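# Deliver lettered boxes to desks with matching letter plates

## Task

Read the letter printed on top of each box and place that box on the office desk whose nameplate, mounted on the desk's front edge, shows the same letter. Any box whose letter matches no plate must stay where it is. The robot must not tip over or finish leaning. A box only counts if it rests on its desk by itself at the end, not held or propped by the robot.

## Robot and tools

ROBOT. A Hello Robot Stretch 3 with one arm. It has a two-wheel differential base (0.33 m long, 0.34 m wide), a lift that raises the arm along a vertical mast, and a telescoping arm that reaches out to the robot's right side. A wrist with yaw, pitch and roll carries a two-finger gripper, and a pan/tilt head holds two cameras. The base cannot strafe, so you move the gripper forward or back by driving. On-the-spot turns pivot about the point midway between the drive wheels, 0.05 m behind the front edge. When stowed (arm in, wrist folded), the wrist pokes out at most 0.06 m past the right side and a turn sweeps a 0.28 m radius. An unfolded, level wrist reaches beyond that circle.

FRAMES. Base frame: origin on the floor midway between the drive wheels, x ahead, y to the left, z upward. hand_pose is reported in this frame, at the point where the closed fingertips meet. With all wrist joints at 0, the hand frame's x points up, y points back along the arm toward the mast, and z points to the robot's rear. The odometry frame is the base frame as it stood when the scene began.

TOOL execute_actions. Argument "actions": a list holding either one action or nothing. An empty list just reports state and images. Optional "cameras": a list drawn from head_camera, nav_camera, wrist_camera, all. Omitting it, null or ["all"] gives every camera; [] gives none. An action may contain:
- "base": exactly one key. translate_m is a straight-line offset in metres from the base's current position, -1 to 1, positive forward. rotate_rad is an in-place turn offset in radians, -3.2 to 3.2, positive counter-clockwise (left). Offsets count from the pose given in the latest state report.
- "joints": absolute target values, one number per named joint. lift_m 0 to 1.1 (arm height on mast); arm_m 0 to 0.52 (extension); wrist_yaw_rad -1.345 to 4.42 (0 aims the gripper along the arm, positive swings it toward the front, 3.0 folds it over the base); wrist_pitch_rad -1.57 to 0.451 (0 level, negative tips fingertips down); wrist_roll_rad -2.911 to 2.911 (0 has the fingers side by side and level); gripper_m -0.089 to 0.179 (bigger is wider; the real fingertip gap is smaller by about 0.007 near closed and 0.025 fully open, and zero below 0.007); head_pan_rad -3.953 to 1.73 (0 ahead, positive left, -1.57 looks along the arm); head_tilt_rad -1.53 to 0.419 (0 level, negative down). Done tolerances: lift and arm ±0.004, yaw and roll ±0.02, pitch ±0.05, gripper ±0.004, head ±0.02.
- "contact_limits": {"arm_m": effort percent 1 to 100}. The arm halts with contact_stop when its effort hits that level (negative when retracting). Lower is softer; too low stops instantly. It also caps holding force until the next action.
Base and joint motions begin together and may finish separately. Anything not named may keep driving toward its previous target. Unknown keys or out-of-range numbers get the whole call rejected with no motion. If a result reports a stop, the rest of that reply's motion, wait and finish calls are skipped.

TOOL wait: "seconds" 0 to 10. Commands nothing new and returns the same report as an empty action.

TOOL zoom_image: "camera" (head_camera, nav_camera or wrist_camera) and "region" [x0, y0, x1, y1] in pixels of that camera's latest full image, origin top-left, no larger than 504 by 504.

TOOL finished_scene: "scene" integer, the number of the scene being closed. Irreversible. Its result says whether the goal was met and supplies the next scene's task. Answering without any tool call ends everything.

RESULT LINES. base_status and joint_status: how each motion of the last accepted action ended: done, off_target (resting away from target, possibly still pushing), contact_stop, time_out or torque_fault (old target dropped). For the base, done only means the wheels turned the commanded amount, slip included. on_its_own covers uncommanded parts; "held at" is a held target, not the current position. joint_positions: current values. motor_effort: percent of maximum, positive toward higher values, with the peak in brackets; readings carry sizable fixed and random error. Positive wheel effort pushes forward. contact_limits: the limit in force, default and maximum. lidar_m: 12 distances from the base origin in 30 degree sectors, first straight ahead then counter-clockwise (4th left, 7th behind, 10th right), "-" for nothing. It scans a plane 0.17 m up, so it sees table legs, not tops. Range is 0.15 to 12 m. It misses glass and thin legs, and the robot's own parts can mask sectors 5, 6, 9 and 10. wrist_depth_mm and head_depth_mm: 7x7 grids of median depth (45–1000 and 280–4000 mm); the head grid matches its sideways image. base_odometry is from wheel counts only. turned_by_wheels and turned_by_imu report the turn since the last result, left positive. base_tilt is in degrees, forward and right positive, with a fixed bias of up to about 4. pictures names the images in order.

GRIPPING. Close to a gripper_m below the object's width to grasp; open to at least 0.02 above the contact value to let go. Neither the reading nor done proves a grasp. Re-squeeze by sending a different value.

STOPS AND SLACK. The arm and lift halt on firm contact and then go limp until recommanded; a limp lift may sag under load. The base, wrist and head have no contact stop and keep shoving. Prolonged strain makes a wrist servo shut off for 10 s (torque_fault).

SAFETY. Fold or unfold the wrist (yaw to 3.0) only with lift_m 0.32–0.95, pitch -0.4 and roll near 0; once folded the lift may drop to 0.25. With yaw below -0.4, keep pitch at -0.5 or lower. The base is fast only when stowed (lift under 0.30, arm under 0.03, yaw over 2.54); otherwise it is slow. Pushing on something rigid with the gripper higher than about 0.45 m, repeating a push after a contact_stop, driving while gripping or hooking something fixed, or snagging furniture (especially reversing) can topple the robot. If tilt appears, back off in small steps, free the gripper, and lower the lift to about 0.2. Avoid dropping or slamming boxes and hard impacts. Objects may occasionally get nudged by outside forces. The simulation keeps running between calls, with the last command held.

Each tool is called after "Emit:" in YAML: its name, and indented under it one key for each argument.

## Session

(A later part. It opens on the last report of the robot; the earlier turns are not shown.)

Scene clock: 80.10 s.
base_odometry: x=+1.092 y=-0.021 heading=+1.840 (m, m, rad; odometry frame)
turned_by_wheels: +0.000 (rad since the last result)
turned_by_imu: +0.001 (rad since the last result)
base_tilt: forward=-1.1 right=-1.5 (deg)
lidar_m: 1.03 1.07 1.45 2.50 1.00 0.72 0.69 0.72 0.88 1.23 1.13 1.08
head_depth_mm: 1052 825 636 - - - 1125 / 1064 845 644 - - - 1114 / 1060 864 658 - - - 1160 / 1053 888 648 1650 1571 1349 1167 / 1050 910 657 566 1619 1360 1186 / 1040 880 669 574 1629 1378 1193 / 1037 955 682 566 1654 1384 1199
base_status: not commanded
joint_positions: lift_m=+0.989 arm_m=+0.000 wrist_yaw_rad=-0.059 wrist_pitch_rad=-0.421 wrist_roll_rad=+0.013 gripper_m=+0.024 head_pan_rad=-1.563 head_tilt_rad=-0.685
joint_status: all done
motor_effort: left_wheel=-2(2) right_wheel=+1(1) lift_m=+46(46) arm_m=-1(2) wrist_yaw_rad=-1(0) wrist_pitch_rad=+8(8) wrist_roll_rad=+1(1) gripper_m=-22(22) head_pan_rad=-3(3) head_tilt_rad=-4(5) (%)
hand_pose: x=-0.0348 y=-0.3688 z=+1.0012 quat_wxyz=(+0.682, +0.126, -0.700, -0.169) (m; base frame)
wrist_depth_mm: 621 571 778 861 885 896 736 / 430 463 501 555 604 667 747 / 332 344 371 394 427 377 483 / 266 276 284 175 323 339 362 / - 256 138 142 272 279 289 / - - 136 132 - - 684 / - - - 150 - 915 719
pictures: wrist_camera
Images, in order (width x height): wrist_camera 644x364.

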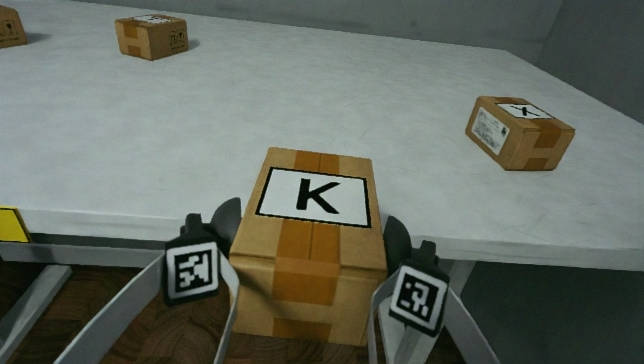

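Emit:
execute_actions:
  actions:
    - {"base":{"rotate_rad":1.36},"joints":{"lift_m":0.29,"wrist_yaw_rad":2.75,"head_pan_rad":0}}
  cameras: []

Emit:
execute_actions:
  actions:
    - {"base":{"translate_m":1.0}}
  cameras: []

Emit:
execute_actions:
  actions:
    - {"base":{"translate_m":1.0}}
  cameras: []

Emit:
execute_actions:
  actions:
    - {"base":{"rotate_rad":-1.35}}
  cameras: ["nav_camera"]

Scene clock: 91.20 s.
base_odometry: x=+1.092 y=-0.021 heading=-3.084 (m, m, rad; odometry frame)
turned_by_wheels: +1.360 (rad since the last result)
turned_by_imu: +1.377 (rad since the last result)
base_tilt: forward=-1.1 right=-1.4 (deg)
lidar_m: 2.51 1.29 0.78 0.69 0.70 0.83 0.89 1.24 1.12 1.04 1.04 1.24
head_depth_mm: 2477 2767 2166 1851 1523 1303 1143 / 2405 2720 2353 1866 1555 1318 1148 / 2349 2675 2406 1918 1569 1336 1162 / 2253 2545 2483 1950 1571 1345 1168 / 2190 2474 2510 1952 1610 1364 1184 / 2168 2400 2554 1998 1636 1375 1192 / 2089 2348 2512 2000 1631 1394 1201
base_status: done
joint_positions: lift_m=+0.291 arm_m=+0.000 wrist_yaw_rad=+2.747 wrist_pitch_rad=-0.421 wrist_roll_rad=+0.013 gripper_m=+0.028 head_pan_rad=-0.007 head_tilt_rad=-0.685
joint_status: all done
on_its_own: gripper_m is held at +0.026, not at your +0.020, by its stall guard, which is not easing now
motor_effort: left_wheel=-2(6) right_wheel=+1(4) lift_m=+15(43) arm_m=-1(2) wrist_yaw_rad=+4(6) wrist_pitch_rad=+7(7) wrist_roll_rad=+1(1) gripper_m=-21(22) head_pan_rad=+3(38) head_tilt_rad=-5(4) (%)
hand_pose: x=+0.0648 y=+0.0616 z=+0.3026 quat_wxyz=(+0.281, +0.711, +0.008, +0.645) (m; base frame)
wrist_depth_mm: 560 593 705 816 984 - - / 600 671 769 921 - - - / 652 692 791 898 - - - / 667 660 703 173 789 825 882 / - 561 137 142 635 678 686 / - 498 134 132 - 558 578 / - - 284 149 457 486 493
pictures: none
No camera images: the call's "cameras" was empty. Leave "cameras" out to get every camera's image.

Scene clock: 96.30 s.
base_odometry: x=+0.093 y=-0.079 heading=-3.084 (m, m, rad; odometry frame)
turned_by_wheels: +0.000 (rad since the last result)
turned_by_imu: +0.007 (rad since the last result)
base_tilt: forward=-1.3 right=-1.5 (deg)
lidar_m: 1.53 1.54 1.02 0.90 0.91 1.08 1.86 1.53 0.93 0.82 0.83 0.99
head_depth_mm: 1486 1693 1981 1843 1536 1304 1141 / 1440 1651 1919 1882 1554 1321 1152 / 1408 1599 1842 1895 1567 1333 1157 / 1364 1535 1768 1894 1594 1345 1168 / 1322 1488 1702 1890 1603 1365 1186 / 1287 1445 1640 1847 1630 1383 1191 / 1258 1408 1597 1833 1642 1387 1204
base_status: done
joint_positions: lift_m=+0.291 arm_m=+0.000 wrist_yaw_rad=+2.748 wrist_pitch_rad=-0.421 wrist_roll_rad=+0.013 gripper_m=+0.028 head_pan_rad=-0.007 head_tilt_rad=-0.685
joint_status: not commanded
on_its_own: gripper_m is held at +0.026, not at your +0.020, by its stall guard, which is not easing now
motor_effort: left_wheel=-3(7) right_wheel=+1(5) lift_m=+16(15) arm_m=-1(1) wrist_yaw_rad=+3(3) wrist_pitch_rad=+8(7) wrist_roll_rad=+1(1) gripper_m=-21(21) head_pan_rad=+3(3) head_tilt_rad=-5(5) (%)
hand_pose: x=+0.0647 y=+0.0616 z=+0.3026 quat_wxyz=(+0.281, +0.711, +0.008, +0.645) (m; base frame)
wrist_depth_mm: 708 772 878 - - - - / 754 859 920 - - - - / 787 820 895 943 - - - / 669 675 677 173 790 822 877 / - 563 137 142 648 672 684 / - 500 133 131 - 546 580 / - - 285 150 457 479 500
pictures: none
No camera images: the call's "cameras" was empty. Leave "cameras" out to get every camera's image.

Scene clock: 101.40 s.
base_odometry: x=-0.905 y=-0.137 heading=-3.084 (m, m, rad; odometry frame)
turned_by_wheels: +0.000 (rad since the last result)
turned_by_imu: +0.007 (rad since the last result)
base_tilt: forward=-1.1 right=-1.4 (deg)
lidar_m: 0.55 0.55 0.66 1.11 1.11 1.33 2.50 1.14 0.73 0.87 1.05 0.64
head_depth_mm: 517 591 688 822 1024 1244 1136 / 504 573 663 787 969 1244 1149 / 490 556 641 756 924 1169 1160 / 471 527 598 691 834 1055 1171 / 439 496 575 675 807 1007 1179 / 441 492 560 648 776 956 1150 / 428 480 544 614 744 908 1138
base_status: done
joint_positions: lift_m=+0.291 arm_m=+0.000 wrist_yaw_rad=+2.748 wrist_pitch_rad=-0.421 wrist_roll_rad=+0.013 gripper_m=+0.028 head_pan_rad=-0.007 head_tilt_rad=-0.685
joint_status: not commanded
on_its_own: gripper_m is held at +0.026, not at your +0.020, by its stall guard, which is not easing now
motor_effort: left_wheel=-2(8) right_wheel=+1(6) lift_m=+15(15) arm_m=-1(1) wrist_yaw_rad=+3(2) wrist_pitch_rad=+7(7) wrist_roll_rad=+1(1) gripper_m=-21(21) head_pan_rad=+3(3) head_tilt_rad=-4(5) (%)
hand_pose: x=+0.0646 y=+0.0617 z=+0.3026 quat_wxyz=(+0.281, +0.711, +0.008, +0.645) (m; base frame)
wrist_depth_mm: 870 954 - 905 654 517 429 / 882 - - 933 680 536 441 / 805 839 888 888 709 558 451 / 652 669 685 173 719 578 466 / - 573 137 141 634 602 476 / - 493 134 132 - 545 496 / - - 288 150 450 492 483
pictures: none
No camera images: the call's "cameras" was empty. Leave "cameras" out to get every camera's image.

Scene clock: 103.53 s.
base_odometry: x=-0.905 y=-0.137 heading=+1.849 (m, m, rad; odometry frame)
turned_by_wheels: -1.350 (rad since the last result)
turned_by_imu: -1.358 (rad since the last result)
base_tilt: forward=-1.1 right=-1.7 (deg)
lidar_m: 2.09 0.80 0.59 0.55 0.58 0.80 1.11 1.15 1.60 2.29 0.87 0.74
head_depth_mm: 2821 3122 2109 1310 1395 1283 1144 / 3063 3208 2345 1884 1553 1320 1154 / 3159 3149 2409 1906 1572 1338 1162 / 3173 3428 2451 1938 1579 1342 1170 / 3130 2934 2515 1949 1607 1360 1179 / 2930 2682 2362 1974 1622 1367 1196 / 1834 1751 1676 1592 1514 1358 1202
base_status: done
joint_positions: lift_m=+0.291 arm_m=+0.000 wrist_yaw_rad=+2.748 wrist_pitch_rad=-0.421 wrist_roll_rad=+0.013 gripper_m=+0.028 head_pan_rad=-0.007 head_tilt_rad=-0.685
joint_status: not commanded
on_its_own: gripper_m is held at +0.026, not at your +0.020, by its stall guard, which is not easing now
motor_effort: left_wheel=+1(10) right_wheel=-3(6) lift_m=+15(15) arm_m=-1(2) wrist_yaw_rad=+3(2) wrist_pitch_rad=+7(8) wrist_roll_rad=+1(1) gripper_m=-20(21) head_pan_rad=+3(3) head_tilt_rad=-4(4) (%)
hand_pose: x=+0.0646 y=+0.0616 z=+0.3026 quat_wxyz=(+0.281, +0.711, +0.008, +0.645) (m; base frame)
wrist_depth_mm: 475 497 544 603 676 719 815 / 509 538 576 645 720 806 893 / 537 576 614 709 771 881 - / 585 622 663 173 786 826 867 / - 565 138 141 630 655 689 / - 493 134 132 - 556 583 / - - 286 149 449 483 493
pictures: nav_camera (sideways: a quarter turn counterclockwise sets it upright)
Images, in order (width x height): nav_camera 672x504.

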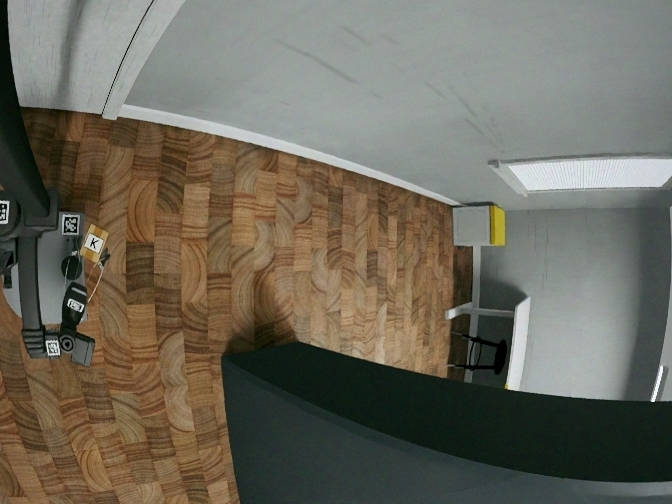

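Emit:
execute_actions:
  actions:
    - {"base":{"translate_m":1.0}}
  cameras: []

Emit:
execute_actions:
  actions:
    - {"base":{"translate_m":0.4}}
  cameras: []

Emit:
execute_actions:
  actions:
    - {"base":{"rotate_rad":-1.38}}
  cameras: []

Emit:
execute_actions:
  actions:
    - {"base":{"translate_m":1.0}}
  cameras: []

Emit:
execute_actions:
  actions:
    - {"base":{"translate_m":0.95}}
  cameras: []

Emit:
execute_actions:
  actions:
    - {"base":{"rotate_rad":1.36},"joints":{"lift_m":0.5,"head_pan_rad":-1.57}}
  cameras: ["head_camera","nav_camera"]

Scene clock: 114.17 s.
base_odometry: x=-1.180 y=+0.825 heading=+1.849 (m, m, rad; odometry frame)
turned_by_wheels: +0.000 (rad since the last result)
turned_by_imu: +0.008 (rad since the last result)
base_tilt: forward=-1.1 right=-1.5 (deg)
lidar_m: 1.97 0.77 0.57 0.55 0.58 0.80 2.10 2.20 0.42 0.41 3.14 2.20
head_depth_mm: 2150 2591 2333 1845 1537 1307 1142 / 2218 2589 2355 1864 1540 1328 1146 / 2318 2646 2411 1886 1561 1332 1158 / 2309 2632 2457 1922 1583 1345 1172 / 2304 2255 2201 1935 1597 1354 1181 / 2262 2241 2139 1921 1629 1384 1187 / 1757 1676 1598 1523 1456 1327 1193
base_status: done
joint_positions: lift_m=+0.291 arm_m=+0.000 wrist_yaw_rad=+2.748 wrist_pitch_rad=-0.421 wrist_roll_rad=+0.013 gripper_m=+0.028 head_pan_rad=-0.007 head_tilt_rad=-0.686
joint_status: not commanded
on_its_own: gripper_m is held at +0.026, not at your +0.020, by its stall guard, which is not easing now
motor_effort: left_wheel=+1(9) right_wheel=-2(4) lift_m=+15(14) arm_m=-1(1) wrist_yaw_rad=+2(2) wrist_pitch_rad=+7(7) wrist_roll_rad=+1(1) gripper_m=-21(21) head_pan_rad=+3(3) head_tilt_rad=-5(5) (%)
hand_pose: x=+0.0646 y=+0.0616 z=+0.3026 quat_wxyz=(+0.281, +0.711, +0.008, +0.645) (m; base frame)
wrist_depth_mm: 469 501 535 583 631 692 774 / 504 532 577 641 695 777 863 / 546 578 634 684 782 839 - / 573 615 651 172 771 819 884 / - 563 138 142 651 661 692 / - 502 133 132 - 555 570 / - - 288 150 458 486 508
pictures: none
No camera images: the call's "cameras" was empty. Leave "cameras" out to get every camera's image.

Scene clock: 117.17 s.
base_odometry: x=-1.290 y=+1.209 heading=+1.849 (m, m, rad; odometry frame)
turned_by_wheels: +0.000 (rad since the last result)
turned_by_imu: +0.003 (rad since the last result)
base_tilt: forward=-1.1 right=-1.6 (deg)
lidar_m: 1.59 0.75 0.56 0.54 0.57 0.79 2.36 0.58 0.53 1.40 2.50 1.85
head_depth_mm: 1910 1619 2266 1855 1541 1310 1140 / 1940 2240 2312 1867 1555 1323 1147 / 1966 2246 2379 1903 1564 1342 1156 / 1938 2212 2395 1932 1585 1361 1167 / 1961 2182 1811 1938 1608 1362 1184 / 1934 2122 1823 1906 1631 1375 1191 / 1716 1636 1559 1479 1424 1321 1175
base_status: done
joint_positions: lift_m=+0.291 arm_m=+0.000 wrist_yaw_rad=+2.748 wrist_pitch_rad=-0.421 wrist_roll_rad=+0.013 gripper_m=+0.028 head_pan_rad=-0.007 head_tilt_rad=-0.686
joint_status: not commanded
on_its_own: gripper_m is held at +0.026, not at your +0.020, by its stall guard, which is not easing now
motor_effort: left_wheel=+1(8) right_wheel=-1(3) lift_m=+15(15) arm_m=-1(1) wrist_yaw_rad=+2(2) wrist_pitch_rad=+8(7) wrist_roll_rad=+1(1) gripper_m=-21(21) head_pan_rad=+3(3) head_tilt_rad=-5(5) (%)
hand_pose: x=+0.0646 y=+0.0616 z=+0.3026 quat_wxyz=(+0.281, +0.711, +0.008, +0.645) (m; base frame)
wrist_depth_mm: 463 497 539 585 622 678 759 / 490 528 570 621 699 753 849 / 535 582 628 682 738 846 951 / 572 602 639 173 771 818 854 / - 561 138 141 635 673 702 / - 499 133 132 - 560 570 / - - 285 149 455 484 497
pictures: none
No camera images: the call's "cameras" was empty. Leave "cameras" out to get every camera's image.

Scene clock: 119.37 s.
base_odometry: x=-1.290 y=+1.209 heading=+0.470 (m, m, rad; odometry frame)
turned_by_wheels: -1.380 (rad since the last result)
turned_by_imu: -1.388 (rad since the last result)
base_tilt: forward=-1.0 right=-1.5 (deg)
lidar_m: 2.76 1.87 1.86 1.19 0.65 0.54 0.54 0.61 1.01 2.50 0.53 1.33
head_depth_mm: 2659 2902 2264 1832 1531 1308 1144 / 2587 2988 2397 1878 1551 1320 1148 / 2681 3084 2424 1909 1560 1333 1159 / 2731 3184 2466 1923 1586 1348 1173 / 2792 3202 2514 1952 1608 1362 1182 / 2837 3226 2557 1989 1622 1371 1196 / 2935 3301 2606 2024 1644 1388 1202
base_status: done
joint_positions: lift_m=+0.291 arm_m=+0.000 wrist_yaw_rad=+2.748 wrist_pitch_rad=-0.421 wrist_roll_rad=+0.013 gripper_m=+0.028 head_pan_rad=-0.007 head_tilt_rad=-0.686
joint_status: not commanded
on_its_own: gripper_m is held at +0.026, not at your +0.020, by its stall guard, which is not easing now
motor_effort: left_wheel=+2(12) right_wheel=-2(7) lift_m=+15(15) arm_m=-1(1) wrist_yaw_rad=+3(2) wrist_pitch_rad=+7(7) wrist_roll_rad=+1(1) gripper_m=-21(21) head_pan_rad=+4(4) head_tilt_rad=-4(4) (%)
hand_pose: x=+0.0646 y=+0.0616 z=+0.3026 quat_wxyz=(+0.281, +0.711, +0.008, +0.645) (m; base frame)
wrist_depth_mm: - - - - - - - / 942 - - - - - - / 805 840 896 926 - - - / 664 671 689 173 764 839 891 / - 563 138 142 634 660 693 / - 492 133 131 - 559 576 / - - 284 150 451 482 500
pictures: none
No camera images: the call's "cameras" was empty. Leave "cameras" out to get every camera's image.

Scene clock: 124.47 s.
base_odometry: x=-0.398 y=+1.662 heading=+0.470 (m, m, rad; odometry frame)
turned_by_wheels: +0.000 (rad since the last result)
turned_by_imu: +0.008 (rad since the last result)
base_tilt: forward=-1.1 right=-1.6 (deg)
lidar_m: 2.00 1.98 1.63 1.47 1.79 1.52 1.52 0.75 0.98 0.69 0.62 1.36
head_depth_mm: 1853 1556 2182 1854 1530 1309 1141 / 1872 1588 2356 1876 1542 1323 1155 / 1924 1621 2439 1903 1570 1329 1157 / 1951 1655 2436 1920 1586 1345 1173 / 1976 1721 2467 1950 1608 1366 1181 / 2043 1760 2382 1982 1614 1375 1193 / 2087 1819 2607 2024 1652 1389 1202
base_status: done
joint_positions: lift_m=+0.291 arm_m=+0.000 wrist_yaw_rad=+2.748 wrist_pitch_rad=-0.421 wrist_roll_rad=+0.013 gripper_m=+0.028 head_pan_rad=-0.007 head_tilt_rad=-0.686
joint_status: not commanded
on_its_own: gripper_m is held at +0.026, not at your +0.020, by its stall guard, which is not easing now
motor_effort: left_wheel=+1(10) right_wheel=-2(4) lift_m=+15(15) arm_m=-2(2) wrist_yaw_rad=+2(1) wrist_pitch_rad=+8(7) wrist_roll_rad=+1(1) gripper_m=-21(20) head_pan_rad=+3(3) head_tilt_rad=-4(5) (%)
hand_pose: x=+0.0646 y=+0.0616 z=+0.3026 quat_wxyz=(+0.281, +0.711, +0.008, +0.645) (m; base frame)
wrist_depth_mm: - - - - - - - / - - - - - - - / 781 839 890 935 - - - / 664 674 697 173 776 834 871 / - 569 138 141 632 664 705 / - 493 133 132 - 563 591 / - - 285 150 453 487 503
pictures: none
No camera images: the call's "cameras" was empty. Leave "cameras" out to get every camera's image.

Scene clock: 129.40 s.
base_odometry: x=+0.449 y=+2.092 heading=+0.470 (m, m, rad; odometry frame)
turned_by_wheels: +0.000 (rad since the last result)
turned_by_imu: +0.007 (rad since the last result)
base_tilt: forward=-1.0 right=-1.6 (deg)
lidar_m: 1.32 1.10 1.82 1.37 1.60 2.34 1.63 0.90 0.96 0.82 0.85 0.98
head_depth_mm: 1087 1206 1024 812 1429 1307 1138 / 1101 1227 1044 825 1445 1316 1152 / 1129 1261 1058 837 1469 1332 1160 / 1143 1285 1079 847 1487 1347 1171 / 1168 1311 1098 856 1519 1363 1178 / 1185 1337 1127 875 1551 1376 1198 / 1215 1376 1139 885 1514 1389 1202
base_status: done
joint_positions: lift_m=+0.291 arm_m=+0.000 wrist_yaw_rad=+2.748 wrist_pitch_rad=-0.421 wrist_roll_rad=+0.013 gripper_m=+0.028 head_pan_rad=-0.007 head_tilt_rad=-0.686
joint_status: not commanded
on_its_own: gripper_m is held at +0.026, not at your +0.020, by its stall guard, which is not easing now
motor_effort: left_wheel=+1(8) right_wheel=-1(3) lift_m=+15(15) arm_m=-1(1) wrist_yaw_rad=+2(2) wrist_pitch_rad=+7(7) wrist_roll_rad=+1(1) gripper_m=-21(21) head_pan_rad=+3(4) head_tilt_rad=-4(4) (%)
hand_pose: x=+0.0646 y=+0.0616 z=+0.3026 quat_wxyz=(+0.281, +0.711, +0.008, +0.645) (m; base frame)
wrist_depth_mm: - - - - - - - / - - - - - - - / 791 844 883 945 - - - / 649 655 704 174 794 820 872 / - 557 138 141 648 667 697 / - 493 134 132 - 556 584 / - - 284 149 452 490 495
pictures: none
No camera images: the call's "cameras" was empty. Leave "cameras" out to get every camera's image.

Scene clock: 132.40 s.
base_odometry: x=+0.449 y=+2.092 heading=+1.830 (m, m, rad; odometry frame)
turned_by_wheels: +1.360 (rad since the last result)
turned_by_imu: +1.375 (rad since the last result)
base_tilt: forward=-1.1 right=-1.5 (deg)
lidar_m: 1.36 1.42 2.35 2.44 1.66 0.91 1.18 0.82 0.98 1.32 1.10 1.88
head_depth_mm: 1131 1262 1029 814 1470 1312 1142 / 1129 1258 1042 824 1478 1322 1150 / 1129 1266 1060 835 1484 1336 1178 / 1132 1282 1080 849 1475 1351 1172 / 1125 1278 1104 863 1499 1359 1182 / 1132 1282 1126 874 1502 1381 1188 / 1125 1274 1140 886 786 1392 1203
base_status: done
joint_positions: lift_m=+0.499 arm_m=+0.000 wrist_yaw_rad=+2.748 wrist_pitch_rad=-0.422 wrist_roll_rad=+0.013 gripper_m=+0.028 head_pan_rad=-1.563 head_tilt_rad=-0.686
joint_status: all done
on_its_own: gripper_m is held at +0.026, not at your +0.020, by its stall guard, which is not easing now
motor_effort: left_wheel=-2(7) right_wheel=+1(5) lift_m=+46(53) arm_m=-2(2) wrist_yaw_rad=+2(2) wrist_pitch_rad=+7(7) wrist_roll_rad=+1(1) gripper_m=-21(21) head_pan_rad=-4(35) head_tilt_rad=-4(4) (%)
hand_pose: x=+0.0646 y=+0.0616 z=+0.5111 quat_wxyz=(+0.281, +0.711, +0.008, +0.645) (m; base frame)
wrist_depth_mm: - - - - - - - / - - - - - - - / - - - - - - - / - - - 172 - - - / - 822 137 141 978 - - / - 729 136 132 - 827 860 / - 644 632 150 681 730 735
pictures: head_camera (sideways: a quarter turn clockwise sets it upright), nav_camera (sideways: a quarter turn counterclockwise sets it upright)
Images, in order (width x height): head_camera 896x504, nav_camera 672x504.

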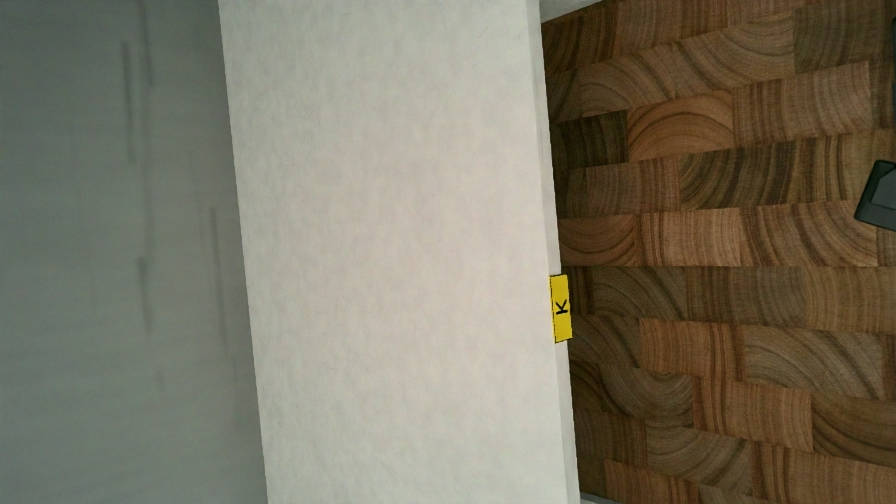

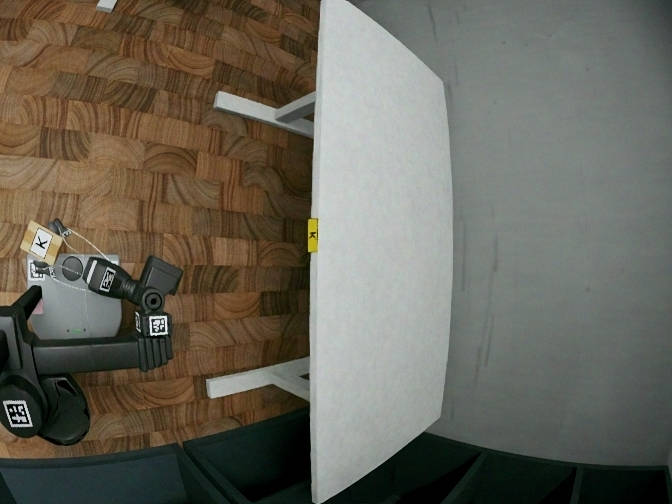

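Emit:
execute_actions:
  actions:
    - {"joints":{"lift_m":0.77,"wrist_yaw_rad":0}}
  cameras: []

Emit:
execute_actions:
  actions:
    - {"joints":{"arm_m":0.36}}
  cameras: []

Scene clock: 137.70 s.
base_odometry: x=+0.449 y=+2.092 heading=+1.830 (m, m, rad; odometry frame)
turned_by_wheels: +0.000 (rad since the last result)
turned_by_imu: +0.001 (rad since the last result)
base_tilt: forward=-1.1 right=-1.6 (deg)
lidar_m: 1.36 1.42 2.35 2.44 1.67 0.91 1.18 0.82 0.98 1.32 1.10 1.88
head_depth_mm: 1136 1254 1025 815 1468 1339 - / 1131 1257 1043 821 1468 1349 - / 1130 1263 1061 836 587 - 1143 / 1127 1278 1084 849 1479 1352 1173 / 1122 1279 1103 860 1482 1366 1186 / 1129 1276 1120 878 1499 1375 1194 / 1124 1271 1145 890 788 1385 1199
base_status: not commanded
joint_positions: lift_m=+0.769 arm_m=+0.000 wrist_yaw_rad=+0.003 wrist_pitch_rad=-0.422 wrist_roll_rad=+0.013 gripper_m=+0.028 head_pan_rad=-1.563 head_tilt_rad=-0.686
joint_status: all done
on_its_own: gripper_m is held at +0.026, not at your +0.020, by its stall guard, which is not easing now
motor_effort: left_wheel=-2(2) right_wheel=+1(0) lift_m=+47(47) arm_m=-1(2) wrist_yaw_rad=-2(7) wrist_pitch_rad=+8(8) wrist_roll_rad=+1(1) gripper_m=-21(21) head_pan_rad=-3(3) head_tilt_rad=-5(4) (%)
hand_pose: x=-0.0209 y=-0.3691 z=+0.7811 quat_wxyz=(+0.687, +0.148, -0.695, -0.148) (m; base frame)
wrist_depth_mm: 661 711 817 941 936 940 875 / 455 495 529 563 644 688 892 / 349 370 385 414 451 482 521 / 581 319 318 173 340 359 380 / - - 138 141 325 759 329 / 924 - 137 132 - - - / 853 860 860 149 975 - 932
pictures: none
No camera images: the call's "cameras" was empty. Leave "cameras" out to get every camera's image.

Scene clock: 141.57 s.
base_odometry: x=+0.449 y=+2.092 heading=+1.830 (m, m, rad; odometry frame)
turned_by_wheels: +0.000 (rad since the last result)
turned_by_imu: +0.001 (rad since the last result)
base_tilt: forward=-1.1 right=-1.5 (deg)
lidar_m: 1.36 1.41 2.35 2.44 1.67 0.90 1.19 0.82 0.98 1.32 1.10 1.87
head_depth_mm: 1135 1258 1025 834 - 1297 1133 / 1138 1258 1105 781 1481 1326 1147 / 1136 1259 1150 786 1485 1333 1160 / 1129 1282 1118 828 1468 1354 1169 / 1123 1280 1098 858 1488 1367 1180 / 1122 1276 1125 872 1510 1372 1190 / 1127 1265 1141 888 786 1390 1207
base_status: not commanded
joint_positions: lift_m=+0.769 arm_m=+0.360 wrist_yaw_rad=+0.001 wrist_pitch_rad=-0.422 wrist_roll_rad=+0.013 gripper_m=+0.028 head_pan_rad=-1.563 head_tilt_rad=-0.686
joint_status: all done
on_its_own: gripper_m is held at +0.026, not at your +0.020, by its stall guard, which is not easing now
motor_effort: left_wheel=-2(3) right_wheel=+1(1) lift_m=+46(47) arm_m=+2(2) wrist_yaw_rad=-2(3) wrist_pitch_rad=+7(7) wrist_roll_rad=+0(1) gripper_m=-21(21) head_pan_rad=-3(3) head_tilt_rad=-5(4) (%)
hand_pose: x=-0.0212 y=-0.7287 z=+0.7811 quat_wxyz=(+0.687, +0.148, -0.696, -0.149) (m; base frame)
wrist_depth_mm: 654 657 652 640 632 631 616 / 448 478 528 558 628 663 659 / 342 367 383 411 442 475 507 / 279 289 297 173 338 358 379 / 234 247 138 142 277 286 299 / 204 208 136 131 - 241 250 / 181 182 184 149 197 210 216
pictures: none
No camera images: the call's "cameras" was empty. Leave "cameras" out to get every camera's image.

Emit:
execute_actions:
  actions:
    - {"joints":{"lift_m":0.735}}
  cameras: []

Emit:
execute_actions:
  actions:
    - {"joints":{"gripper_m":0.11}}
  cameras: []

Emit:
execute_actions:
  actions:
    - {"joints":{"arm_m":0.0}}
  cameras: ["head_camera"]

Emit:
execute_actions:
  actions:
    - {"base":{"rotate_rad":1.73},"joints":{"lift_m":0.29,"wrist_yaw_rad":2.75,"gripper_m":0.03,"head_pan_rad":0}}
  cameras: []

Emit:
execute_actions:
  actions:
    - {"base":{"translate_m":1.0}}
  cameras: []

Emit:
execute_actions:
  actions:
    - {"base":{"translate_m":0.95}}
  cameras: []

Emit:
execute_actions:
  actions:
    - {"base":{"rotate_rad":1.36}}
  cameras: ["nav_camera"]

Scene clock: 146.20 s.
base_odometry: x=+0.449 y=+2.092 heading=+1.830 (m, m, rad; odometry frame)
turned_by_wheels: +0.000 (rad since the last result)
turned_by_imu: +0.001 (rad since the last result)
base_tilt: forward=-1.0 right=-1.5 (deg)
lidar_m: 1.37 1.42 2.35 2.44 1.67 0.90 1.19 0.82 0.98 1.32 1.09 1.88
head_depth_mm: 1133 1251 1023 825 - - 1132 / 1132 1263 1077 - 1481 1327 1149 / 1134 1261 1101 - 1480 1338 1159 / 1129 1284 1088 828 1472 1349 1171 / 1131 1281 1102 860 1487 1362 1176 / 1125 1274 1119 871 1505 1373 1190 / 1125 1276 1142 886 787 1391 1204
base_status: not commanded
joint_positions: lift_m=+0.736 arm_m=+0.360 wrist_yaw_rad=+0.001 wrist_pitch_rad=-0.422 wrist_roll_rad=+0.013 gripper_m=+0.028 head_pan_rad=-1.563 head_tilt_rad=-0.686
joint_status: all done
on_its_own: gripper_m is held at +0.026, not at your +0.020, by its stall guard, which is not easing now
motor_effort: left_wheel=-2(2) right_wheel=+1(1) lift_m=+15(47) arm_m=+2(2) wrist_yaw_rad=-2(1) wrist_pitch_rad=+7(8) wrist_roll_rad=+1(1) gripper_m=-21(21) head_pan_rad=-3(2) head_tilt_rad=-4(4) (%)
hand_pose: x=-0.0212 y=-0.7287 z=+0.7475 quat_wxyz=(+0.687, +0.148, -0.696, -0.149) (m; base frame)
wrist_depth_mm: 528 583 633 638 643 634 618 / 370 397 426 466 518 568 656 / 285 296 314 332 356 387 413 / 230 238 242 173 277 295 312 / 193 201 138 142 227 234 248 / 166 168 137 132 - 197 204 / 149 149 150 149 160 171 174
pictures: none
No camera images: the call's "cameras" was empty. Leave "cameras" out to get every camera's image.

Scene clock: 147.53 s.
base_odometry: x=+0.449 y=+2.092 heading=+1.830 (m, m, rad; odometry frame)
turned_by_wheels: +0.000 (rad since the last result)
turned_by_imu: +0.000 (rad since the last result)
base_tilt: forward=-1.2 right=-1.6 (deg)
lidar_m: 1.36 1.42 2.34 2.45 1.66 0.91 1.19 0.82 0.98 1.32 1.10 1.87
head_depth_mm: 1127 1262 1021 825 - - 1128 / 1134 1263 1074 - 1478 1317 1150 / 1127 1253 1105 - 1498 1338 1157 / 1128 1288 1083 823 1471 1346 1172 / 1136 1272 1099 859 1487 1359 1184 / 1121 1273 1125 873 1514 1375 1193 / 1122 1268 1149 888 790 1386 1206
base_status: not commanded
joint_positions: lift_m=+0.736 arm_m=+0.360 wrist_yaw_rad=+0.001 wrist_pitch_rad=-0.421 wrist_roll_rad=+0.013 gripper_m=+0.110 head_pan_rad=-1.563 head_tilt_rad=-0.686
joint_status: all done
motor_effort: left_wheel=-1(3) right_wheel=+1(1) lift_m=+14(15) arm_m=+2(2) wrist_yaw_rad=-1(2) wrist_pitch_rad=+7(8) wrist_roll_rad=+1(1) gripper_m=+0(91) head_pan_rad=-3(3) head_tilt_rad=-4(4) (%)
hand_pose: x=-0.0212 y=-0.7287 z=+0.7477 quat_wxyz=(+0.687, +0.148, -0.696, -0.149) (m; base frame)
wrist_depth_mm: 531 589 645 637 616 629 612 / 370 396 426 460 512 570 634 / 284 298 315 335 360 388 414 / 228 240 247 176 278 292 311 / 192 204 172 144 226 238 246 / 170 164 138 131 183 200 205 / - 150 151 149 162 169 175
pictures: none
No camera images: the call's "cameras" was empty. Leave "cameras" out to get every camera's image.

Scene clock: 151.40 s.
base_odometry: x=+0.449 y=+2.092 heading=+1.830 (m, m, rad; odometry frame)
turned_by_wheels: +0.000 (rad since the last result)
turned_by_imu: +0.001 (rad since the last result)
base_tilt: forward=-1.2 right=-1.6 (deg)
lidar_m: 1.37 1.42 2.35 2.44 1.67 0.91 1.19 0.82 0.98 1.32 1.10 1.88
head_depth_mm: 1136 1259 1023 811 1462 1312 - / 1133 1264 1044 822 1483 1320 - / 1134 1257 1066 836 1490 - 1139 / 1130 1275 1082 845 1489 1338 1171 / 1127 1276 1103 860 1480 1358 1184 / 1128 1272 1118 873 1510 1383 1196 / 1123 1268 1144 889 790 1391 1202
base_status: not commanded
joint_positions: lift_m=+0.736 arm_m=+0.000 wrist_yaw_rad=+0.001 wrist_pitch_rad=-0.420 wrist_roll_rad=+0.013 gripper_m=+0.110 head_pan_rad=-1.563 head_tilt_rad=-0.686
joint_status: all done
motor_effort: left_wheel=-2(2) right_wheel=+1(1) lift_m=+15(15) arm_m=-1(2) wrist_yaw_rad=-2(1) wrist_pitch_rad=+7(7) wrist_roll_rad=+1(1) gripper_m=+0(0) head_pan_rad=-3(3) head_tilt_rad=-4(5) (%)
hand_pose: x=-0.0212 y=-0.3693 z=+0.7478 quat_wxyz=(+0.687, +0.147, -0.696, -0.148) (m; base frame)
wrist_depth_mm: 547 602 679 779 921 917 932 / 376 401 435 433 516 579 656 / 298 302 322 339 362 395 422 / - - - 305 307 308 313 / - - - - - 833 - / 915 935 - - - - - / 858 875 869 896 932 - 914
pictures: head_camera (sideways: a quarter turn clockwise sets it upright)
Images, in order (width x height): head_camera 896x504.

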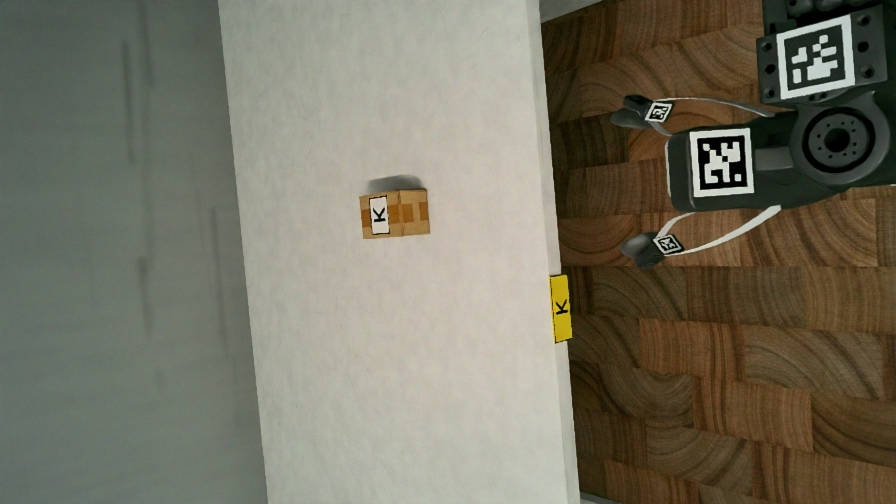

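Scene clock: 156.27 s.
base_odometry: x=+0.449 y=+2.092 heading=-2.724 (m, m, rad; odometry frame)
turned_by_wheels: +1.730 (rad since the last result)
turned_by_imu: +1.750 (rad since the last result)
base_tilt: forward=-1.1 right=-1.5 (deg)
lidar_m: 2.44 0.91 0.91 0.82 0.85 0.98 1.32 1.10 1.83 1.36 1.42 2.35
head_depth_mm: 2079 2348 2309 1853 1536 1312 1140 / 2090 2390 2352 1863 1553 1320 1150 / 2133 2413 2416 1903 1567 1338 1165 / 2171 2479 2459 1927 1584 1356 1170 / 2196 2453 2507 1961 1601 1357 1184 / 2227 2521 2540 1918 1613 1376 1191 / 2230 1581 1661 1914 1588 1384 1205
base_status: done
joint_positions: lift_m=+0.291 arm_m=+0.000 wrist_yaw_rad=+2.747 wrist_pitch_rad=-0.420 wrist_roll_rad=+0.013 gripper_m=+0.030 head_pan_rad=-0.007 head_tilt_rad=-0.686
joint_status: all done
motor_effort: left_wheel=-1(6) right_wheel=+1(4) lift_m=+14(12) arm_m=-1(1) wrist_yaw_rad=+3(4) wrist_pitch_rad=+7(7) wrist_roll_rad=+1(1) gripper_m=+0(90) head_pan_rad=+3(38) head_tilt_rad=-4(5) (%)
hand_pose: x=+0.0649 y=+0.0618 z=+0.3030 quat_wxyz=(+0.280, +0.711, +0.007, +0.645) (m; base frame)
wrist_depth_mm: 654 - - - - - - / 714 878 - - - - - / 751 785 809 870 909 - - / 654 668 707 736 785 823 879 / - 566 586 618 638 667 700 / - 494 - 518 547 545 585 / - - - 444 456 478 493
pictures: none
No camera images: the call's "cameras" was empty. Leave "cameras" out to get every camera's image.

Scene clock: 161.37 s.
base_odometry: x=-0.465 y=+1.686 heading=-2.724 (m, m, rad; odometry frame)
turned_by_wheels: +0.000 (rad since the last result)
turned_by_imu: +0.007 (rad since the last result)
base_tilt: forward=-1.1 right=-1.4 (deg)
lidar_m: 1.46 0.73 0.84 0.84 0.75 1.42 2.07 2.04 1.76 1.44 1.72 1.47
head_depth_mm: 1209 1378 1581 1777 1534 1307 1136 / 1236 1397 1613 1811 1562 1327 1156 / 1251 1429 1634 1835 1560 1334 1160 / 1266 1445 1672 1849 1590 1347 1172 / 1284 1466 1716 1911 1606 1360 1184 / 1304 1486 1735 1933 1617 1373 1189 / 1328 1520 1773 1966 1643 1353 1169
base_status: done
joint_positions: lift_m=+0.291 arm_m=+0.000 wrist_yaw_rad=+2.748 wrist_pitch_rad=-0.420 wrist_roll_rad=+0.013 gripper_m=+0.030 head_pan_rad=-0.007 head_tilt_rad=-0.686
joint_status: not commanded
motor_effort: left_wheel=-2(5) right_wheel=+1(6) lift_m=+14(14) arm_m=-1(1) wrist_yaw_rad=+2(3) wrist_pitch_rad=+7(6) wrist_roll_rad=+1(1) gripper_m=+0(0) head_pan_rad=+4(3) head_tilt_rad=-5(4) (%)
hand_pose: x=+0.0647 y=+0.0618 z=+0.3030 quat_wxyz=(+0.280, +0.711, +0.008, +0.645) (m; base frame)
wrist_depth_mm: 698 898 933 951 939 669 - / 716 894 974 - 938 - - / 672 684 750 802 827 - - / 615 650 688 698 738 812 906 / - 564 602 614 650 661 695 / - 500 - 513 547 568 580 / - - - 456 463 479 494
pictures: none
No camera images: the call's "cameras" was empty. Leave "cameras" out to get every camera's image.

Scene clock: 166.30 s.
base_odometry: x=-1.334 y=+1.301 heading=-2.724 (m, m, rad; odometry frame)
turned_by_wheels: +0.000 (rad since the last result)
turned_by_imu: +0.007 (rad since the last result)
base_tilt: forward=-1.1 right=-1.5 (deg)
lidar_m: 0.53 0.60 0.98 2.56 0.56 1.36 2.77 1.84 1.79 1.19 0.64 0.53
head_depth_mm: 416 470 538 635 766 975 1129 / 422 477 549 648 787 1009 1146 / 428 486 559 660 810 1043 1163 / 435 494 570 678 832 1078 1167 / 441 502 582 694 859 1114 1176 / 448 511 593 710 879 1166 1189 / 454 520 606 729 911 1212 1202
base_status: done
joint_positions: lift_m=+0.291 arm_m=+0.000 wrist_yaw_rad=+2.748 wrist_pitch_rad=-0.420 wrist_roll_rad=+0.013 gripper_m=+0.030 head_pan_rad=-0.007 head_tilt_rad=-0.686
joint_status: not commanded
motor_effort: left_wheel=-2(7) right_wheel=+1(6) lift_m=+15(14) arm_m=-1(1) wrist_yaw_rad=+3(2) wrist_pitch_rad=+6(7) wrist_roll_rad=+1(1) gripper_m=+0(0) head_pan_rad=+3(4) head_tilt_rad=-4(4) (%)
hand_pose: x=+0.0647 y=+0.0618 z=+0.3030 quat_wxyz=(+0.280, +0.711, +0.008, +0.645) (m; base frame)
wrist_depth_mm: - - - - - 699 515 / - - - - - 697 511 / 785 855 894 942 976 699 517 / 675 670 706 742 781 683 518 / - 559 599 606 653 653 522 / - 486 - 523 550 550 511 / - - - 449 470 481 483
pictures: none
No camera images: the call's "cameras" was empty. Leave "cameras" out to get every camera's image.

Scene clock: 168.50 s.
base_odometry: x=-1.334 y=+1.301 heading=-1.364 (m, m, rad; odometry frame)
turned_by_wheels: +1.360 (rad since the last result)
turned_by_imu: +1.369 (rad since the last result)
base_tilt: forward=-0.9 right=-1.5 (deg)
lidar_m: 1.94 0.61 0.57 1.42 2.49 1.79 1.53 0.76 0.56 0.53 0.55 0.75
head_depth_mm: 1352 1446 1539 1672 1538 1311 1140 / 1896 2087 2210 1900 1552 1323 1148 / 2245 2551 2427 1901 1562 1333 1158 / 2244 2524 2458 1931 1589 1341 1167 / 2210 2528 2501 1954 1601 1362 1187 / 2191 2510 2546 1981 1632 1370 1189 / 2184 2475 2633 2009 1192 1120 1074
base_status: done
joint_positions: lift_m=+0.291 arm_m=+0.000 wrist_yaw_rad=+2.748 wrist_pitch_rad=-0.420 wrist_roll_rad=+0.013 gripper_m=+0.030 head_pan_rad=-0.007 head_tilt_rad=-0.686
joint_status: not commanded
motor_effort: left_wheel=-1(8) right_wheel=+1(7) lift_m=+15(14) arm_m=-2(2) wrist_yaw_rad=+1(4) wrist_pitch_rad=+6(7) wrist_roll_rad=+1(1) gripper_m=+0(0) head_pan_rad=+4(3) head_tilt_rad=-4(4) (%)
hand_pose: x=+0.0647 y=+0.0618 z=+0.3030 quat_wxyz=(+0.280, +0.711, +0.008, +0.645) (m; base frame)
wrist_depth_mm: - - - - 541 575 645 / - - - - 590 636 - / 817 852 877 868 644 728 - / 655 655 703 748 694 771 854 / - 557 609 606 635 679 696 / - 487 - 507 546 557 577 / - - - 451 458 492 495
pictures: nav_camera (sideways: a quarter turn counterclockwise sets it upright)
Images, in order (width x height): nav_camera 672x504.

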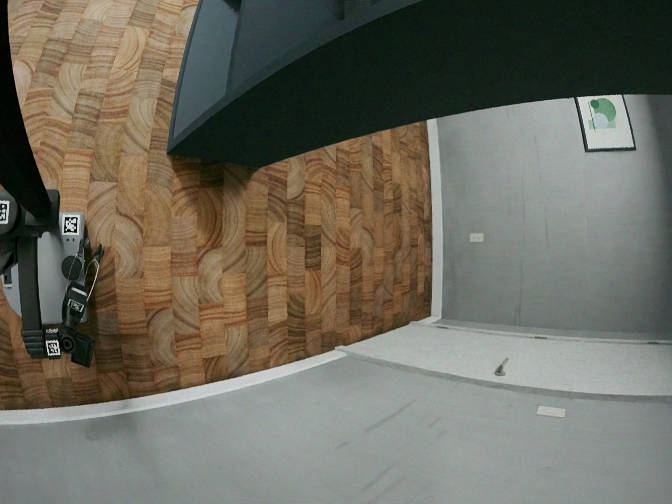

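Emit:
execute_actions:
  actions:
    - {"base":{"translate_m":1.0}}
  cameras: []

Emit:
execute_actions:
  actions:
    - {"base":{"translate_m":0.36}}
  cameras: []

Emit:
execute_actions:
  actions:
    - {"base":{"rotate_rad":1.55}}
  cameras: []

Emit:
execute_actions:
  actions:
    - {"base":{"translate_m":1.0}}
  cameras: []

Emit:
execute_actions:
  actions:
    - {"base":{"translate_m":1.0}}
  cameras: []

Emit:
execute_actions:
  actions:
    - {"base":{"rotate_rad":1.55},"joints":{"lift_m":0.58,"head_pan_rad":-1.57}}
  cameras: ["head_camera"]

Emit:
execute_actions:
  actions:
    - {"joints":{"lift_m":1.04,"wrist_yaw_rad":0}}
  cameras: ["wrist_camera"]

Scene clock: 178.30 s.
base_odometry: x=-1.128 y=+0.322 heading=-1.364 (m, m, rad; odometry frame)
turned_by_wheels: +0.000 (rad since the last result)
turned_by_imu: +0.008 (rad since the last result)
base_tilt: forward=-1.1 right=-1.5 (deg)
lidar_m: 1.55 1.62 2.21 0.68 0.54 0.61 2.09 0.75 0.55 0.53 0.55 0.72
head_depth_mm: 1337 1487 1622 1667 1520 1314 1137 / 1353 1534 1777 1856 1553 1316 1154 / 1347 1520 1767 1892 1555 1336 1162 / 1341 1521 1744 1901 1576 1352 1172 / 1331 1506 1730 1918 1609 1361 1180 / 1320 1495 1722 1935 1623 1375 1189 / 1312 1484 1708 1911 1647 1388 1198
base_status: done
joint_positions: lift_m=+0.291 arm_m=+0.000 wrist_yaw_rad=+2.748 wrist_pitch_rad=-0.420 wrist_roll_rad=+0.013 gripper_m=+0.030 head_pan_rad=-0.007 head_tilt_rad=-0.686
joint_status: not commanded
motor_effort: left_wheel=-2(7) right_wheel=+1(6) lift_m=+14(15) arm_m=+0(1) wrist_yaw_rad=+2(2) wrist_pitch_rad=+7(6) wrist_roll_rad=+1(1) gripper_m=+0(0) head_pan_rad=+3(4) head_tilt_rad=-4(4) (%)
hand_pose: x=+0.0647 y=+0.0618 z=+0.3030 quat_wxyz=(+0.280, +0.711, +0.008, +0.645) (m; base frame)
wrist_depth_mm: 577 - - - - - - / 593 - - - - - - / 608 812 916 913 - - - / 613 686 699 734 779 827 910 / - 570 611 615 651 669 695 / - 489 - 507 552 550 575 / - - - 446 459 473 494
pictures: none
No camera images: the call's "cameras" was empty. Leave "cameras" out to get every camera's image.

Scene clock: 181.17 s.
base_odometry: x=-1.055 y=-0.030 heading=-1.364 (m, m, rad; odometry frame)
turned_by_wheels: +0.000 (rad since the last result)
turned_by_imu: +0.003 (rad since the last result)
base_tilt: forward=-1.1 right=-1.5 (deg)
lidar_m: 1.20 1.24 1.71 2.07 0.76 0.69 2.08 0.75 0.55 0.50 0.53 0.72
head_depth_mm: 1036 1173 1353 1561 1530 1306 1140 / 1029 1169 1343 1591 1559 1314 1145 / 1022 1158 1334 1576 1569 1336 1161 / 1016 1154 1326 1560 1593 1351 1170 / 1013 1148 1320 1552 1607 1359 1188 / 1005 1136 1314 1537 1621 1371 1186 / 1000 1135 1298 1529 1650 1388 1192
base_status: done
joint_positions: lift_m=+0.291 arm_m=+0.000 wrist_yaw_rad=+2.748 wrist_pitch_rad=-0.420 wrist_roll_rad=+0.013 gripper_m=+0.030 head_pan_rad=-0.007 head_tilt_rad=-0.686
joint_status: not commanded
motor_effort: left_wheel=-2(7) right_wheel=+1(7) lift_m=+15(15) arm_m=-2(0) wrist_yaw_rad=+2(2) wrist_pitch_rad=+7(7) wrist_roll_rad=+1(1) gripper_m=+0(0) head_pan_rad=+4(4) head_tilt_rad=-5(4) (%)
hand_pose: x=+0.0647 y=+0.0618 z=+0.3030 quat_wxyz=(+0.280, +0.711, +0.008, +0.645) (m; base frame)
wrist_depth_mm: - - - - - - - / - - - - - - - / 826 852 875 934 - - - / 674 659 699 757 771 836 885 / - 568 600 623 647 660 693 / - 490 - 509 548 553 583 / - - - 451 463 478 498
pictures: none
No camera images: the call's "cameras" was empty. Leave "cameras" out to get every camera's image.

Scene clock: 183.47 s.
base_odometry: x=-1.055 y=-0.030 heading=+0.186 (m, m, rad; odometry frame)
turned_by_wheels: +1.550 (rad since the last result)
turned_by_imu: +1.560 (rad since the last result)
base_tilt: forward=-1.0 right=-1.6 (deg)
lidar_m: 2.23 0.77 0.69 2.23 0.77 0.55 0.50 0.53 0.71 1.20 1.24 1.67
head_depth_mm: 2785 2896 2325 1850 1525 1302 1138 / 2951 3089 2365 1857 1552 1317 1151 / 2857 3099 2432 1914 1568 1336 1163 / 2828 3128 2441 1923 1586 1346 1166 / 2826 3103 2523 1958 1609 1364 1182 / 2719 2972 2398 1989 1636 1384 1191 / 2028 1865 1740 1605 1511 1354 1198
base_status: done
joint_positions: lift_m=+0.291 arm_m=+0.000 wrist_yaw_rad=+2.748 wrist_pitch_rad=-0.420 wrist_roll_rad=+0.013 gripper_m=+0.030 head_pan_rad=-0.007 head_tilt_rad=-0.686
joint_status: not commanded
motor_effort: left_wheel=-1(9) right_wheel=+1(7) lift_m=+15(14) arm_m=-1(1) wrist_yaw_rad=+2(3) wrist_pitch_rad=+6(7) wrist_roll_rad=+1(1) gripper_m=+0(0) head_pan_rad=+3(3) head_tilt_rad=-5(5) (%)
hand_pose: x=+0.0647 y=+0.0618 z=+0.3030 quat_wxyz=(+0.280, +0.711, +0.008, +0.645) (m; base frame)
wrist_depth_mm: - - - - 660 713 805 / - - - - 717 776 903 / 826 850 884 904 771 882 - / 669 693 711 743 798 841 858 / - 567 604 625 653 665 696 / - 494 - 511 551 557 582 / - - - 451 457 483 508
pictures: none
No camera images: the call's "cameras" was empty. Leave "cameras" out to get every camera's image.

Scene clock: 188.57 s.
base_odometry: x=-0.072 y=+0.154 heading=+0.186 (m, m, rad; odometry frame)
turned_by_wheels: +0.000 (rad since the last result)
turned_by_imu: +0.007 (rad since the last result)
base_tilt: forward=-1.1 right=-1.5 (deg)
lidar_m: 1.82 0.79 0.57 0.55 0.57 0.77 1.49 1.56 1.23 1.18 1.22 1.65
head_depth_mm: 1641 2257 2333 1855 1528 1314 1141 / 1570 2220 2373 1884 1557 1318 1147 / 1526 2236 2394 1895 1576 1330 1165 / 1486 2178 2387 1925 1594 1351 1172 / 1628 2193 2398 1958 1606 1361 1179 / 1546 2099 2315 1981 1617 1378 1192 / 1735 1904 1766 1649 1523 1361 1203
base_status: done
joint_positions: lift_m=+0.291 arm_m=+0.000 wrist_yaw_rad=+2.748 wrist_pitch_rad=-0.420 wrist_roll_rad=+0.013 gripper_m=+0.030 head_pan_rad=-0.007 head_tilt_rad=-0.686
joint_status: not commanded
motor_effort: left_wheel=-2(6) right_wheel=+1(6) lift_m=+15(14) arm_m=-1(1) wrist_yaw_rad=+2(3) wrist_pitch_rad=+7(6) wrist_roll_rad=+1(1) gripper_m=+0(0) head_pan_rad=+3(3) head_tilt_rad=-4(4) (%)
hand_pose: x=+0.0647 y=+0.0618 z=+0.3030 quat_wxyz=(+0.280, +0.711, +0.008, +0.645) (m; base frame)
wrist_depth_mm: 464 495 542 587 649 731 805 / 487 525 586 629 710 811 924 / 540 582 623 698 803 904 - / 584 625 674 726 765 825 888 / - 560 602 608 639 659 684 / - 496 - 522 543 569 579 / - - - 452 458 476 496
pictures: none
No camera images: the call's "cameras" was empty. Leave "cameras" out to get every camera's image.

Scene clock: 193.67 s.
base_odometry: x=+0.911 y=+0.339 heading=+0.185 (m, m, rad; odometry frame)
turned_by_wheels: +0.000 (rad since the last result)
turned_by_imu: +0.007 (rad since the last result)
base_tilt: forward=-1.1 right=-1.5 (deg)
lidar_m: 1.23 0.80 0.58 0.56 0.58 0.79 2.50 1.68 1.22 1.17 1.18 1.28
head_depth_mm: 1049 781 610 1656 1532 1304 1143 / 1061 843 622 1650 1548 1321 1150 / 1057 850 632 1635 1568 1341 1161 / 1055 849 644 1621 1578 1349 1169 / 1047 906 656 565 1597 1363 1180 / 1036 934 670 574 1328 1351 1180 / 1030 955 681 567 1517 1361 1196
base_status: done
joint_positions: lift_m=+0.291 arm_m=+0.000 wrist_yaw_rad=+2.748 wrist_pitch_rad=-0.420 wrist_roll_rad=+0.013 gripper_m=+0.030 head_pan_rad=-0.007 head_tilt_rad=-0.686
joint_status: not commanded
motor_effort: left_wheel=-1(6) right_wheel=+1(6) lift_m=+14(14) arm_m=-1(1) wrist_yaw_rad=+2(3) wrist_pitch_rad=+6(7) wrist_roll_rad=+1(1) gripper_m=+0(0) head_pan_rad=+3(3) head_tilt_rad=-4(5) (%)
hand_pose: x=+0.0647 y=+0.0618 z=+0.3030 quat_wxyz=(+0.280, +0.711, +0.008, +0.645) (m; base frame)
wrist_depth_mm: 469 501 550 606 648 742 824 / 498 542 582 654 730 798 877 / 546 584 654 720 816 918 716 / 595 630 669 741 789 795 762 / - 572 592 612 635 645 690 / - 482 - 515 535 565 575 / - - - 453 450 476 491
pictures: none
No camera images: the call's "cameras" was empty. Leave "cameras" out to get every camera's image.

Scene clock: 197.13 s.
base_odometry: x=+0.911 y=+0.339 heading=+1.735 (m, m, rad; odometry frame)
turned_by_wheels: +1.550 (rad since the last result)
turned_by_imu: +1.567 (rad since the last result)
base_tilt: forward=-1.1 right=-1.7 (deg)
lidar_m: 0.56 0.58 0.78 2.49 1.70 1.22 1.17 1.18 1.22 1.23 0.81 0.59
head_depth_mm: 1056 779 610 1679 1526 1315 1163 / 1058 842 621 1657 1540 1321 1178 / 1063 852 632 1647 1573 1339 1193 / 1058 850 646 1619 1596 1347 1191 / 1051 908 657 569 1609 1360 1180 / 1041 934 667 576 1340 1358 1182 / 1040 959 680 584 1520 1353 1203
base_status: done
joint_positions: lift_m=+0.579 arm_m=+0.000 wrist_yaw_rad=+2.748 wrist_pitch_rad=-0.419 wrist_roll_rad=+0.013 gripper_m=+0.030 head_pan_rad=-1.563 head_tilt_rad=-0.686
joint_status: all done
motor_effort: left_wheel=-2(8) right_wheel=+1(5) lift_m=+45(52) arm_m=-1(1) wrist_yaw_rad=+2(3) wrist_pitch_rad=+7(7) wrist_roll_rad=+1(1) gripper_m=+0(0) head_pan_rad=-3(38) head_tilt_rad=-5(5) (%)
hand_pose: x=+0.0647 y=+0.0619 z=+0.5916 quat_wxyz=(+0.280, +0.711, +0.008, +0.645) (m; base frame)
wrist_depth_mm: - - - - 800 589 461 / - - - - 832 603 469 / - - - - 829 609 488 / - - - - 862 622 495 / - 920 - - 892 637 495 / - 825 - 836 810 651 498 / - 715 725 742 773 668 513
pictures: head_camera (sideways: a quarter turn clockwise sets it upright)
Images, in order (width x height): head_camera 896x504.

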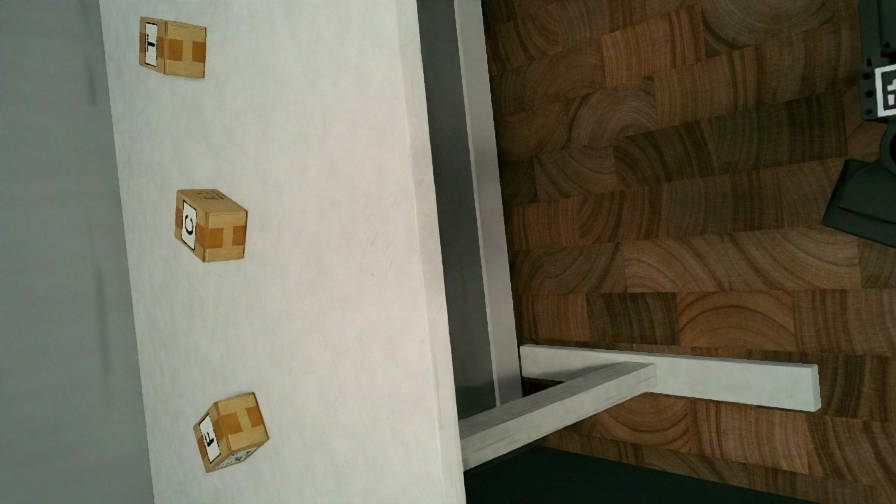

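Scene clock: 202.13 s.
base_odometry: x=+0.911 y=+0.339 heading=+1.735 (m, m, rad; odometry frame)
turned_by_wheels: +0.000 (rad since the last result)
turned_by_imu: +0.001 (rad since the last result)
base_tilt: forward=-1.1 right=-1.6 (deg)
lidar_m: 0.56 0.58 0.78 2.49 1.70 1.23 1.17 1.18 1.22 1.23 0.81 0.59
head_depth_mm: 1057 955 - - - 1246 1147 / 1060 969 - - - - 1147 / 1064 970 - - - 1309 1156 / 1058 932 643 1625 1595 1344 1172 / 1050 904 656 569 1593 1354 1176 / 1043 933 667 575 1344 1346 1185 / 1040 958 682 584 1517 1363 1199
base_status: not commanded
joint_positions: lift_m=+1.039 arm_m=+0.000 wrist_yaw_rad=+0.003 wrist_pitch_rad=-0.419 wrist_roll_rad=+0.013 gripper_m=+0.030 head_pan_rad=-1.563 head_tilt_rad=-0.686
joint_status: all done
motor_effort: left_wheel=-2(3) right_wheel=+1(1) lift_m=+45(45) arm_m=-1(1) wrist_yaw_rad=-3(3) wrist_pitch_rad=+6(6) wrist_roll_rad=+1(1) gripper_m=+0(0) head_pan_rad=-3(3) head_tilt_rad=-4(4) (%)
hand_pose: x=-0.0209 y=-0.3694 z=+1.0516 quat_wxyz=(+0.688, +0.147, -0.696, -0.148) (m; base frame)
wrist_depth_mm: 733 876 884 865 875 891 883 / 552 544 646 684 760 865 894 / 427 448 483 504 548 573 635 / 345 360 376 395 418 438 477 / 288 299 320 327 341 354 371 / 816 874 - - 304 305 311 / 860 - - - - - 919
pictures: wrist_camera
Images, in order (width x height): wrist_camera 644x364.

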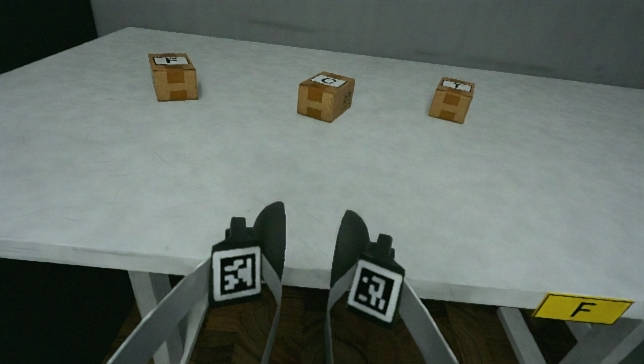

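Emit:
execute_actions:
  actions:
    - {"base":{"translate_m":0.07},"joints":{"arm_m":0.42,"wrist_yaw_rad":-0.3,"gripper_m":0.15}}
  cameras: ["wrist_camera"]

Scene clock: 208.27 s.
base_odometry: x=+0.900 y=+0.408 heading=+1.735 (m, m, rad; odometry frame)
turned_by_wheels: +0.000 (rad since the last result)
turned_by_imu: +0.002 (rad since the last result)
base_tilt: forward=-1.0 right=-1.5 (deg)
lidar_m: 0.49 0.51 0.68 2.50 1.80 1.30 1.24 1.23 1.29 1.23 0.71 0.51
head_depth_mm: 1072 791 610 1673 1524 1305 1138 / 1062 795 619 1660 1541 1316 1144 / - 749 633 1634 1561 1331 1161 / 1059 847 642 1627 1587 1347 1168 / 1046 909 655 569 1562 1351 1182 / 1040 933 667 574 1540 1378 1197 / 1040 960 679 582 1344 1272 1157
base_status: done
joint_positions: lift_m=+1.039 arm_m=+0.420 wrist_yaw_rad=-0.299 wrist_pitch_rad=-0.419 wrist_roll_rad=+0.013 gripper_m=+0.150 head_pan_rad=-1.563 head_tilt_rad=-0.686
joint_status: all done
motor_effort: left_wheel=-2(4) right_wheel=+1(5) lift_m=+46(45) arm_m=+3(2) wrist_yaw_rad=-2(3) wrist_pitch_rad=+7(7) wrist_roll_rad=+1(1) gripper_m=+0(95) head_pan_rad=-3(3) head_tilt_rad=-4(4) (%)
hand_pose: x=-0.0875 y=-0.7790 z=+1.0516 quat_wxyz=(+0.658, +0.041, -0.710, -0.249) (m; base frame)
wrist_depth_mm: 457 481 503 537 582 631 694 / 486 517 555 587 640 705 764 / 425 445 472 510 541 570 633 / 343 357 373 394 415 384 464 / 291 306 310 322 337 300 362 / - 250 260 216 284 - 307 / 218 224 219 186 246 244 263
pictures: wrist_camera
Images, in order (width x height): wrist_camera 644x364.

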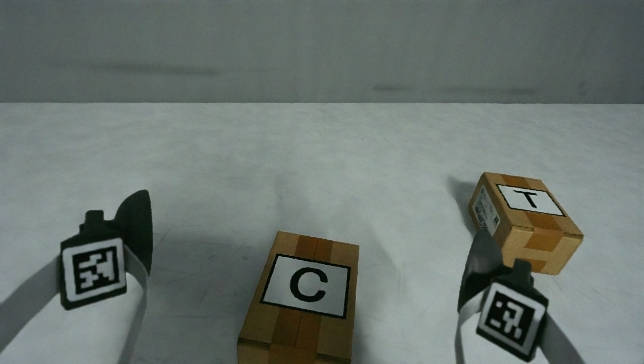

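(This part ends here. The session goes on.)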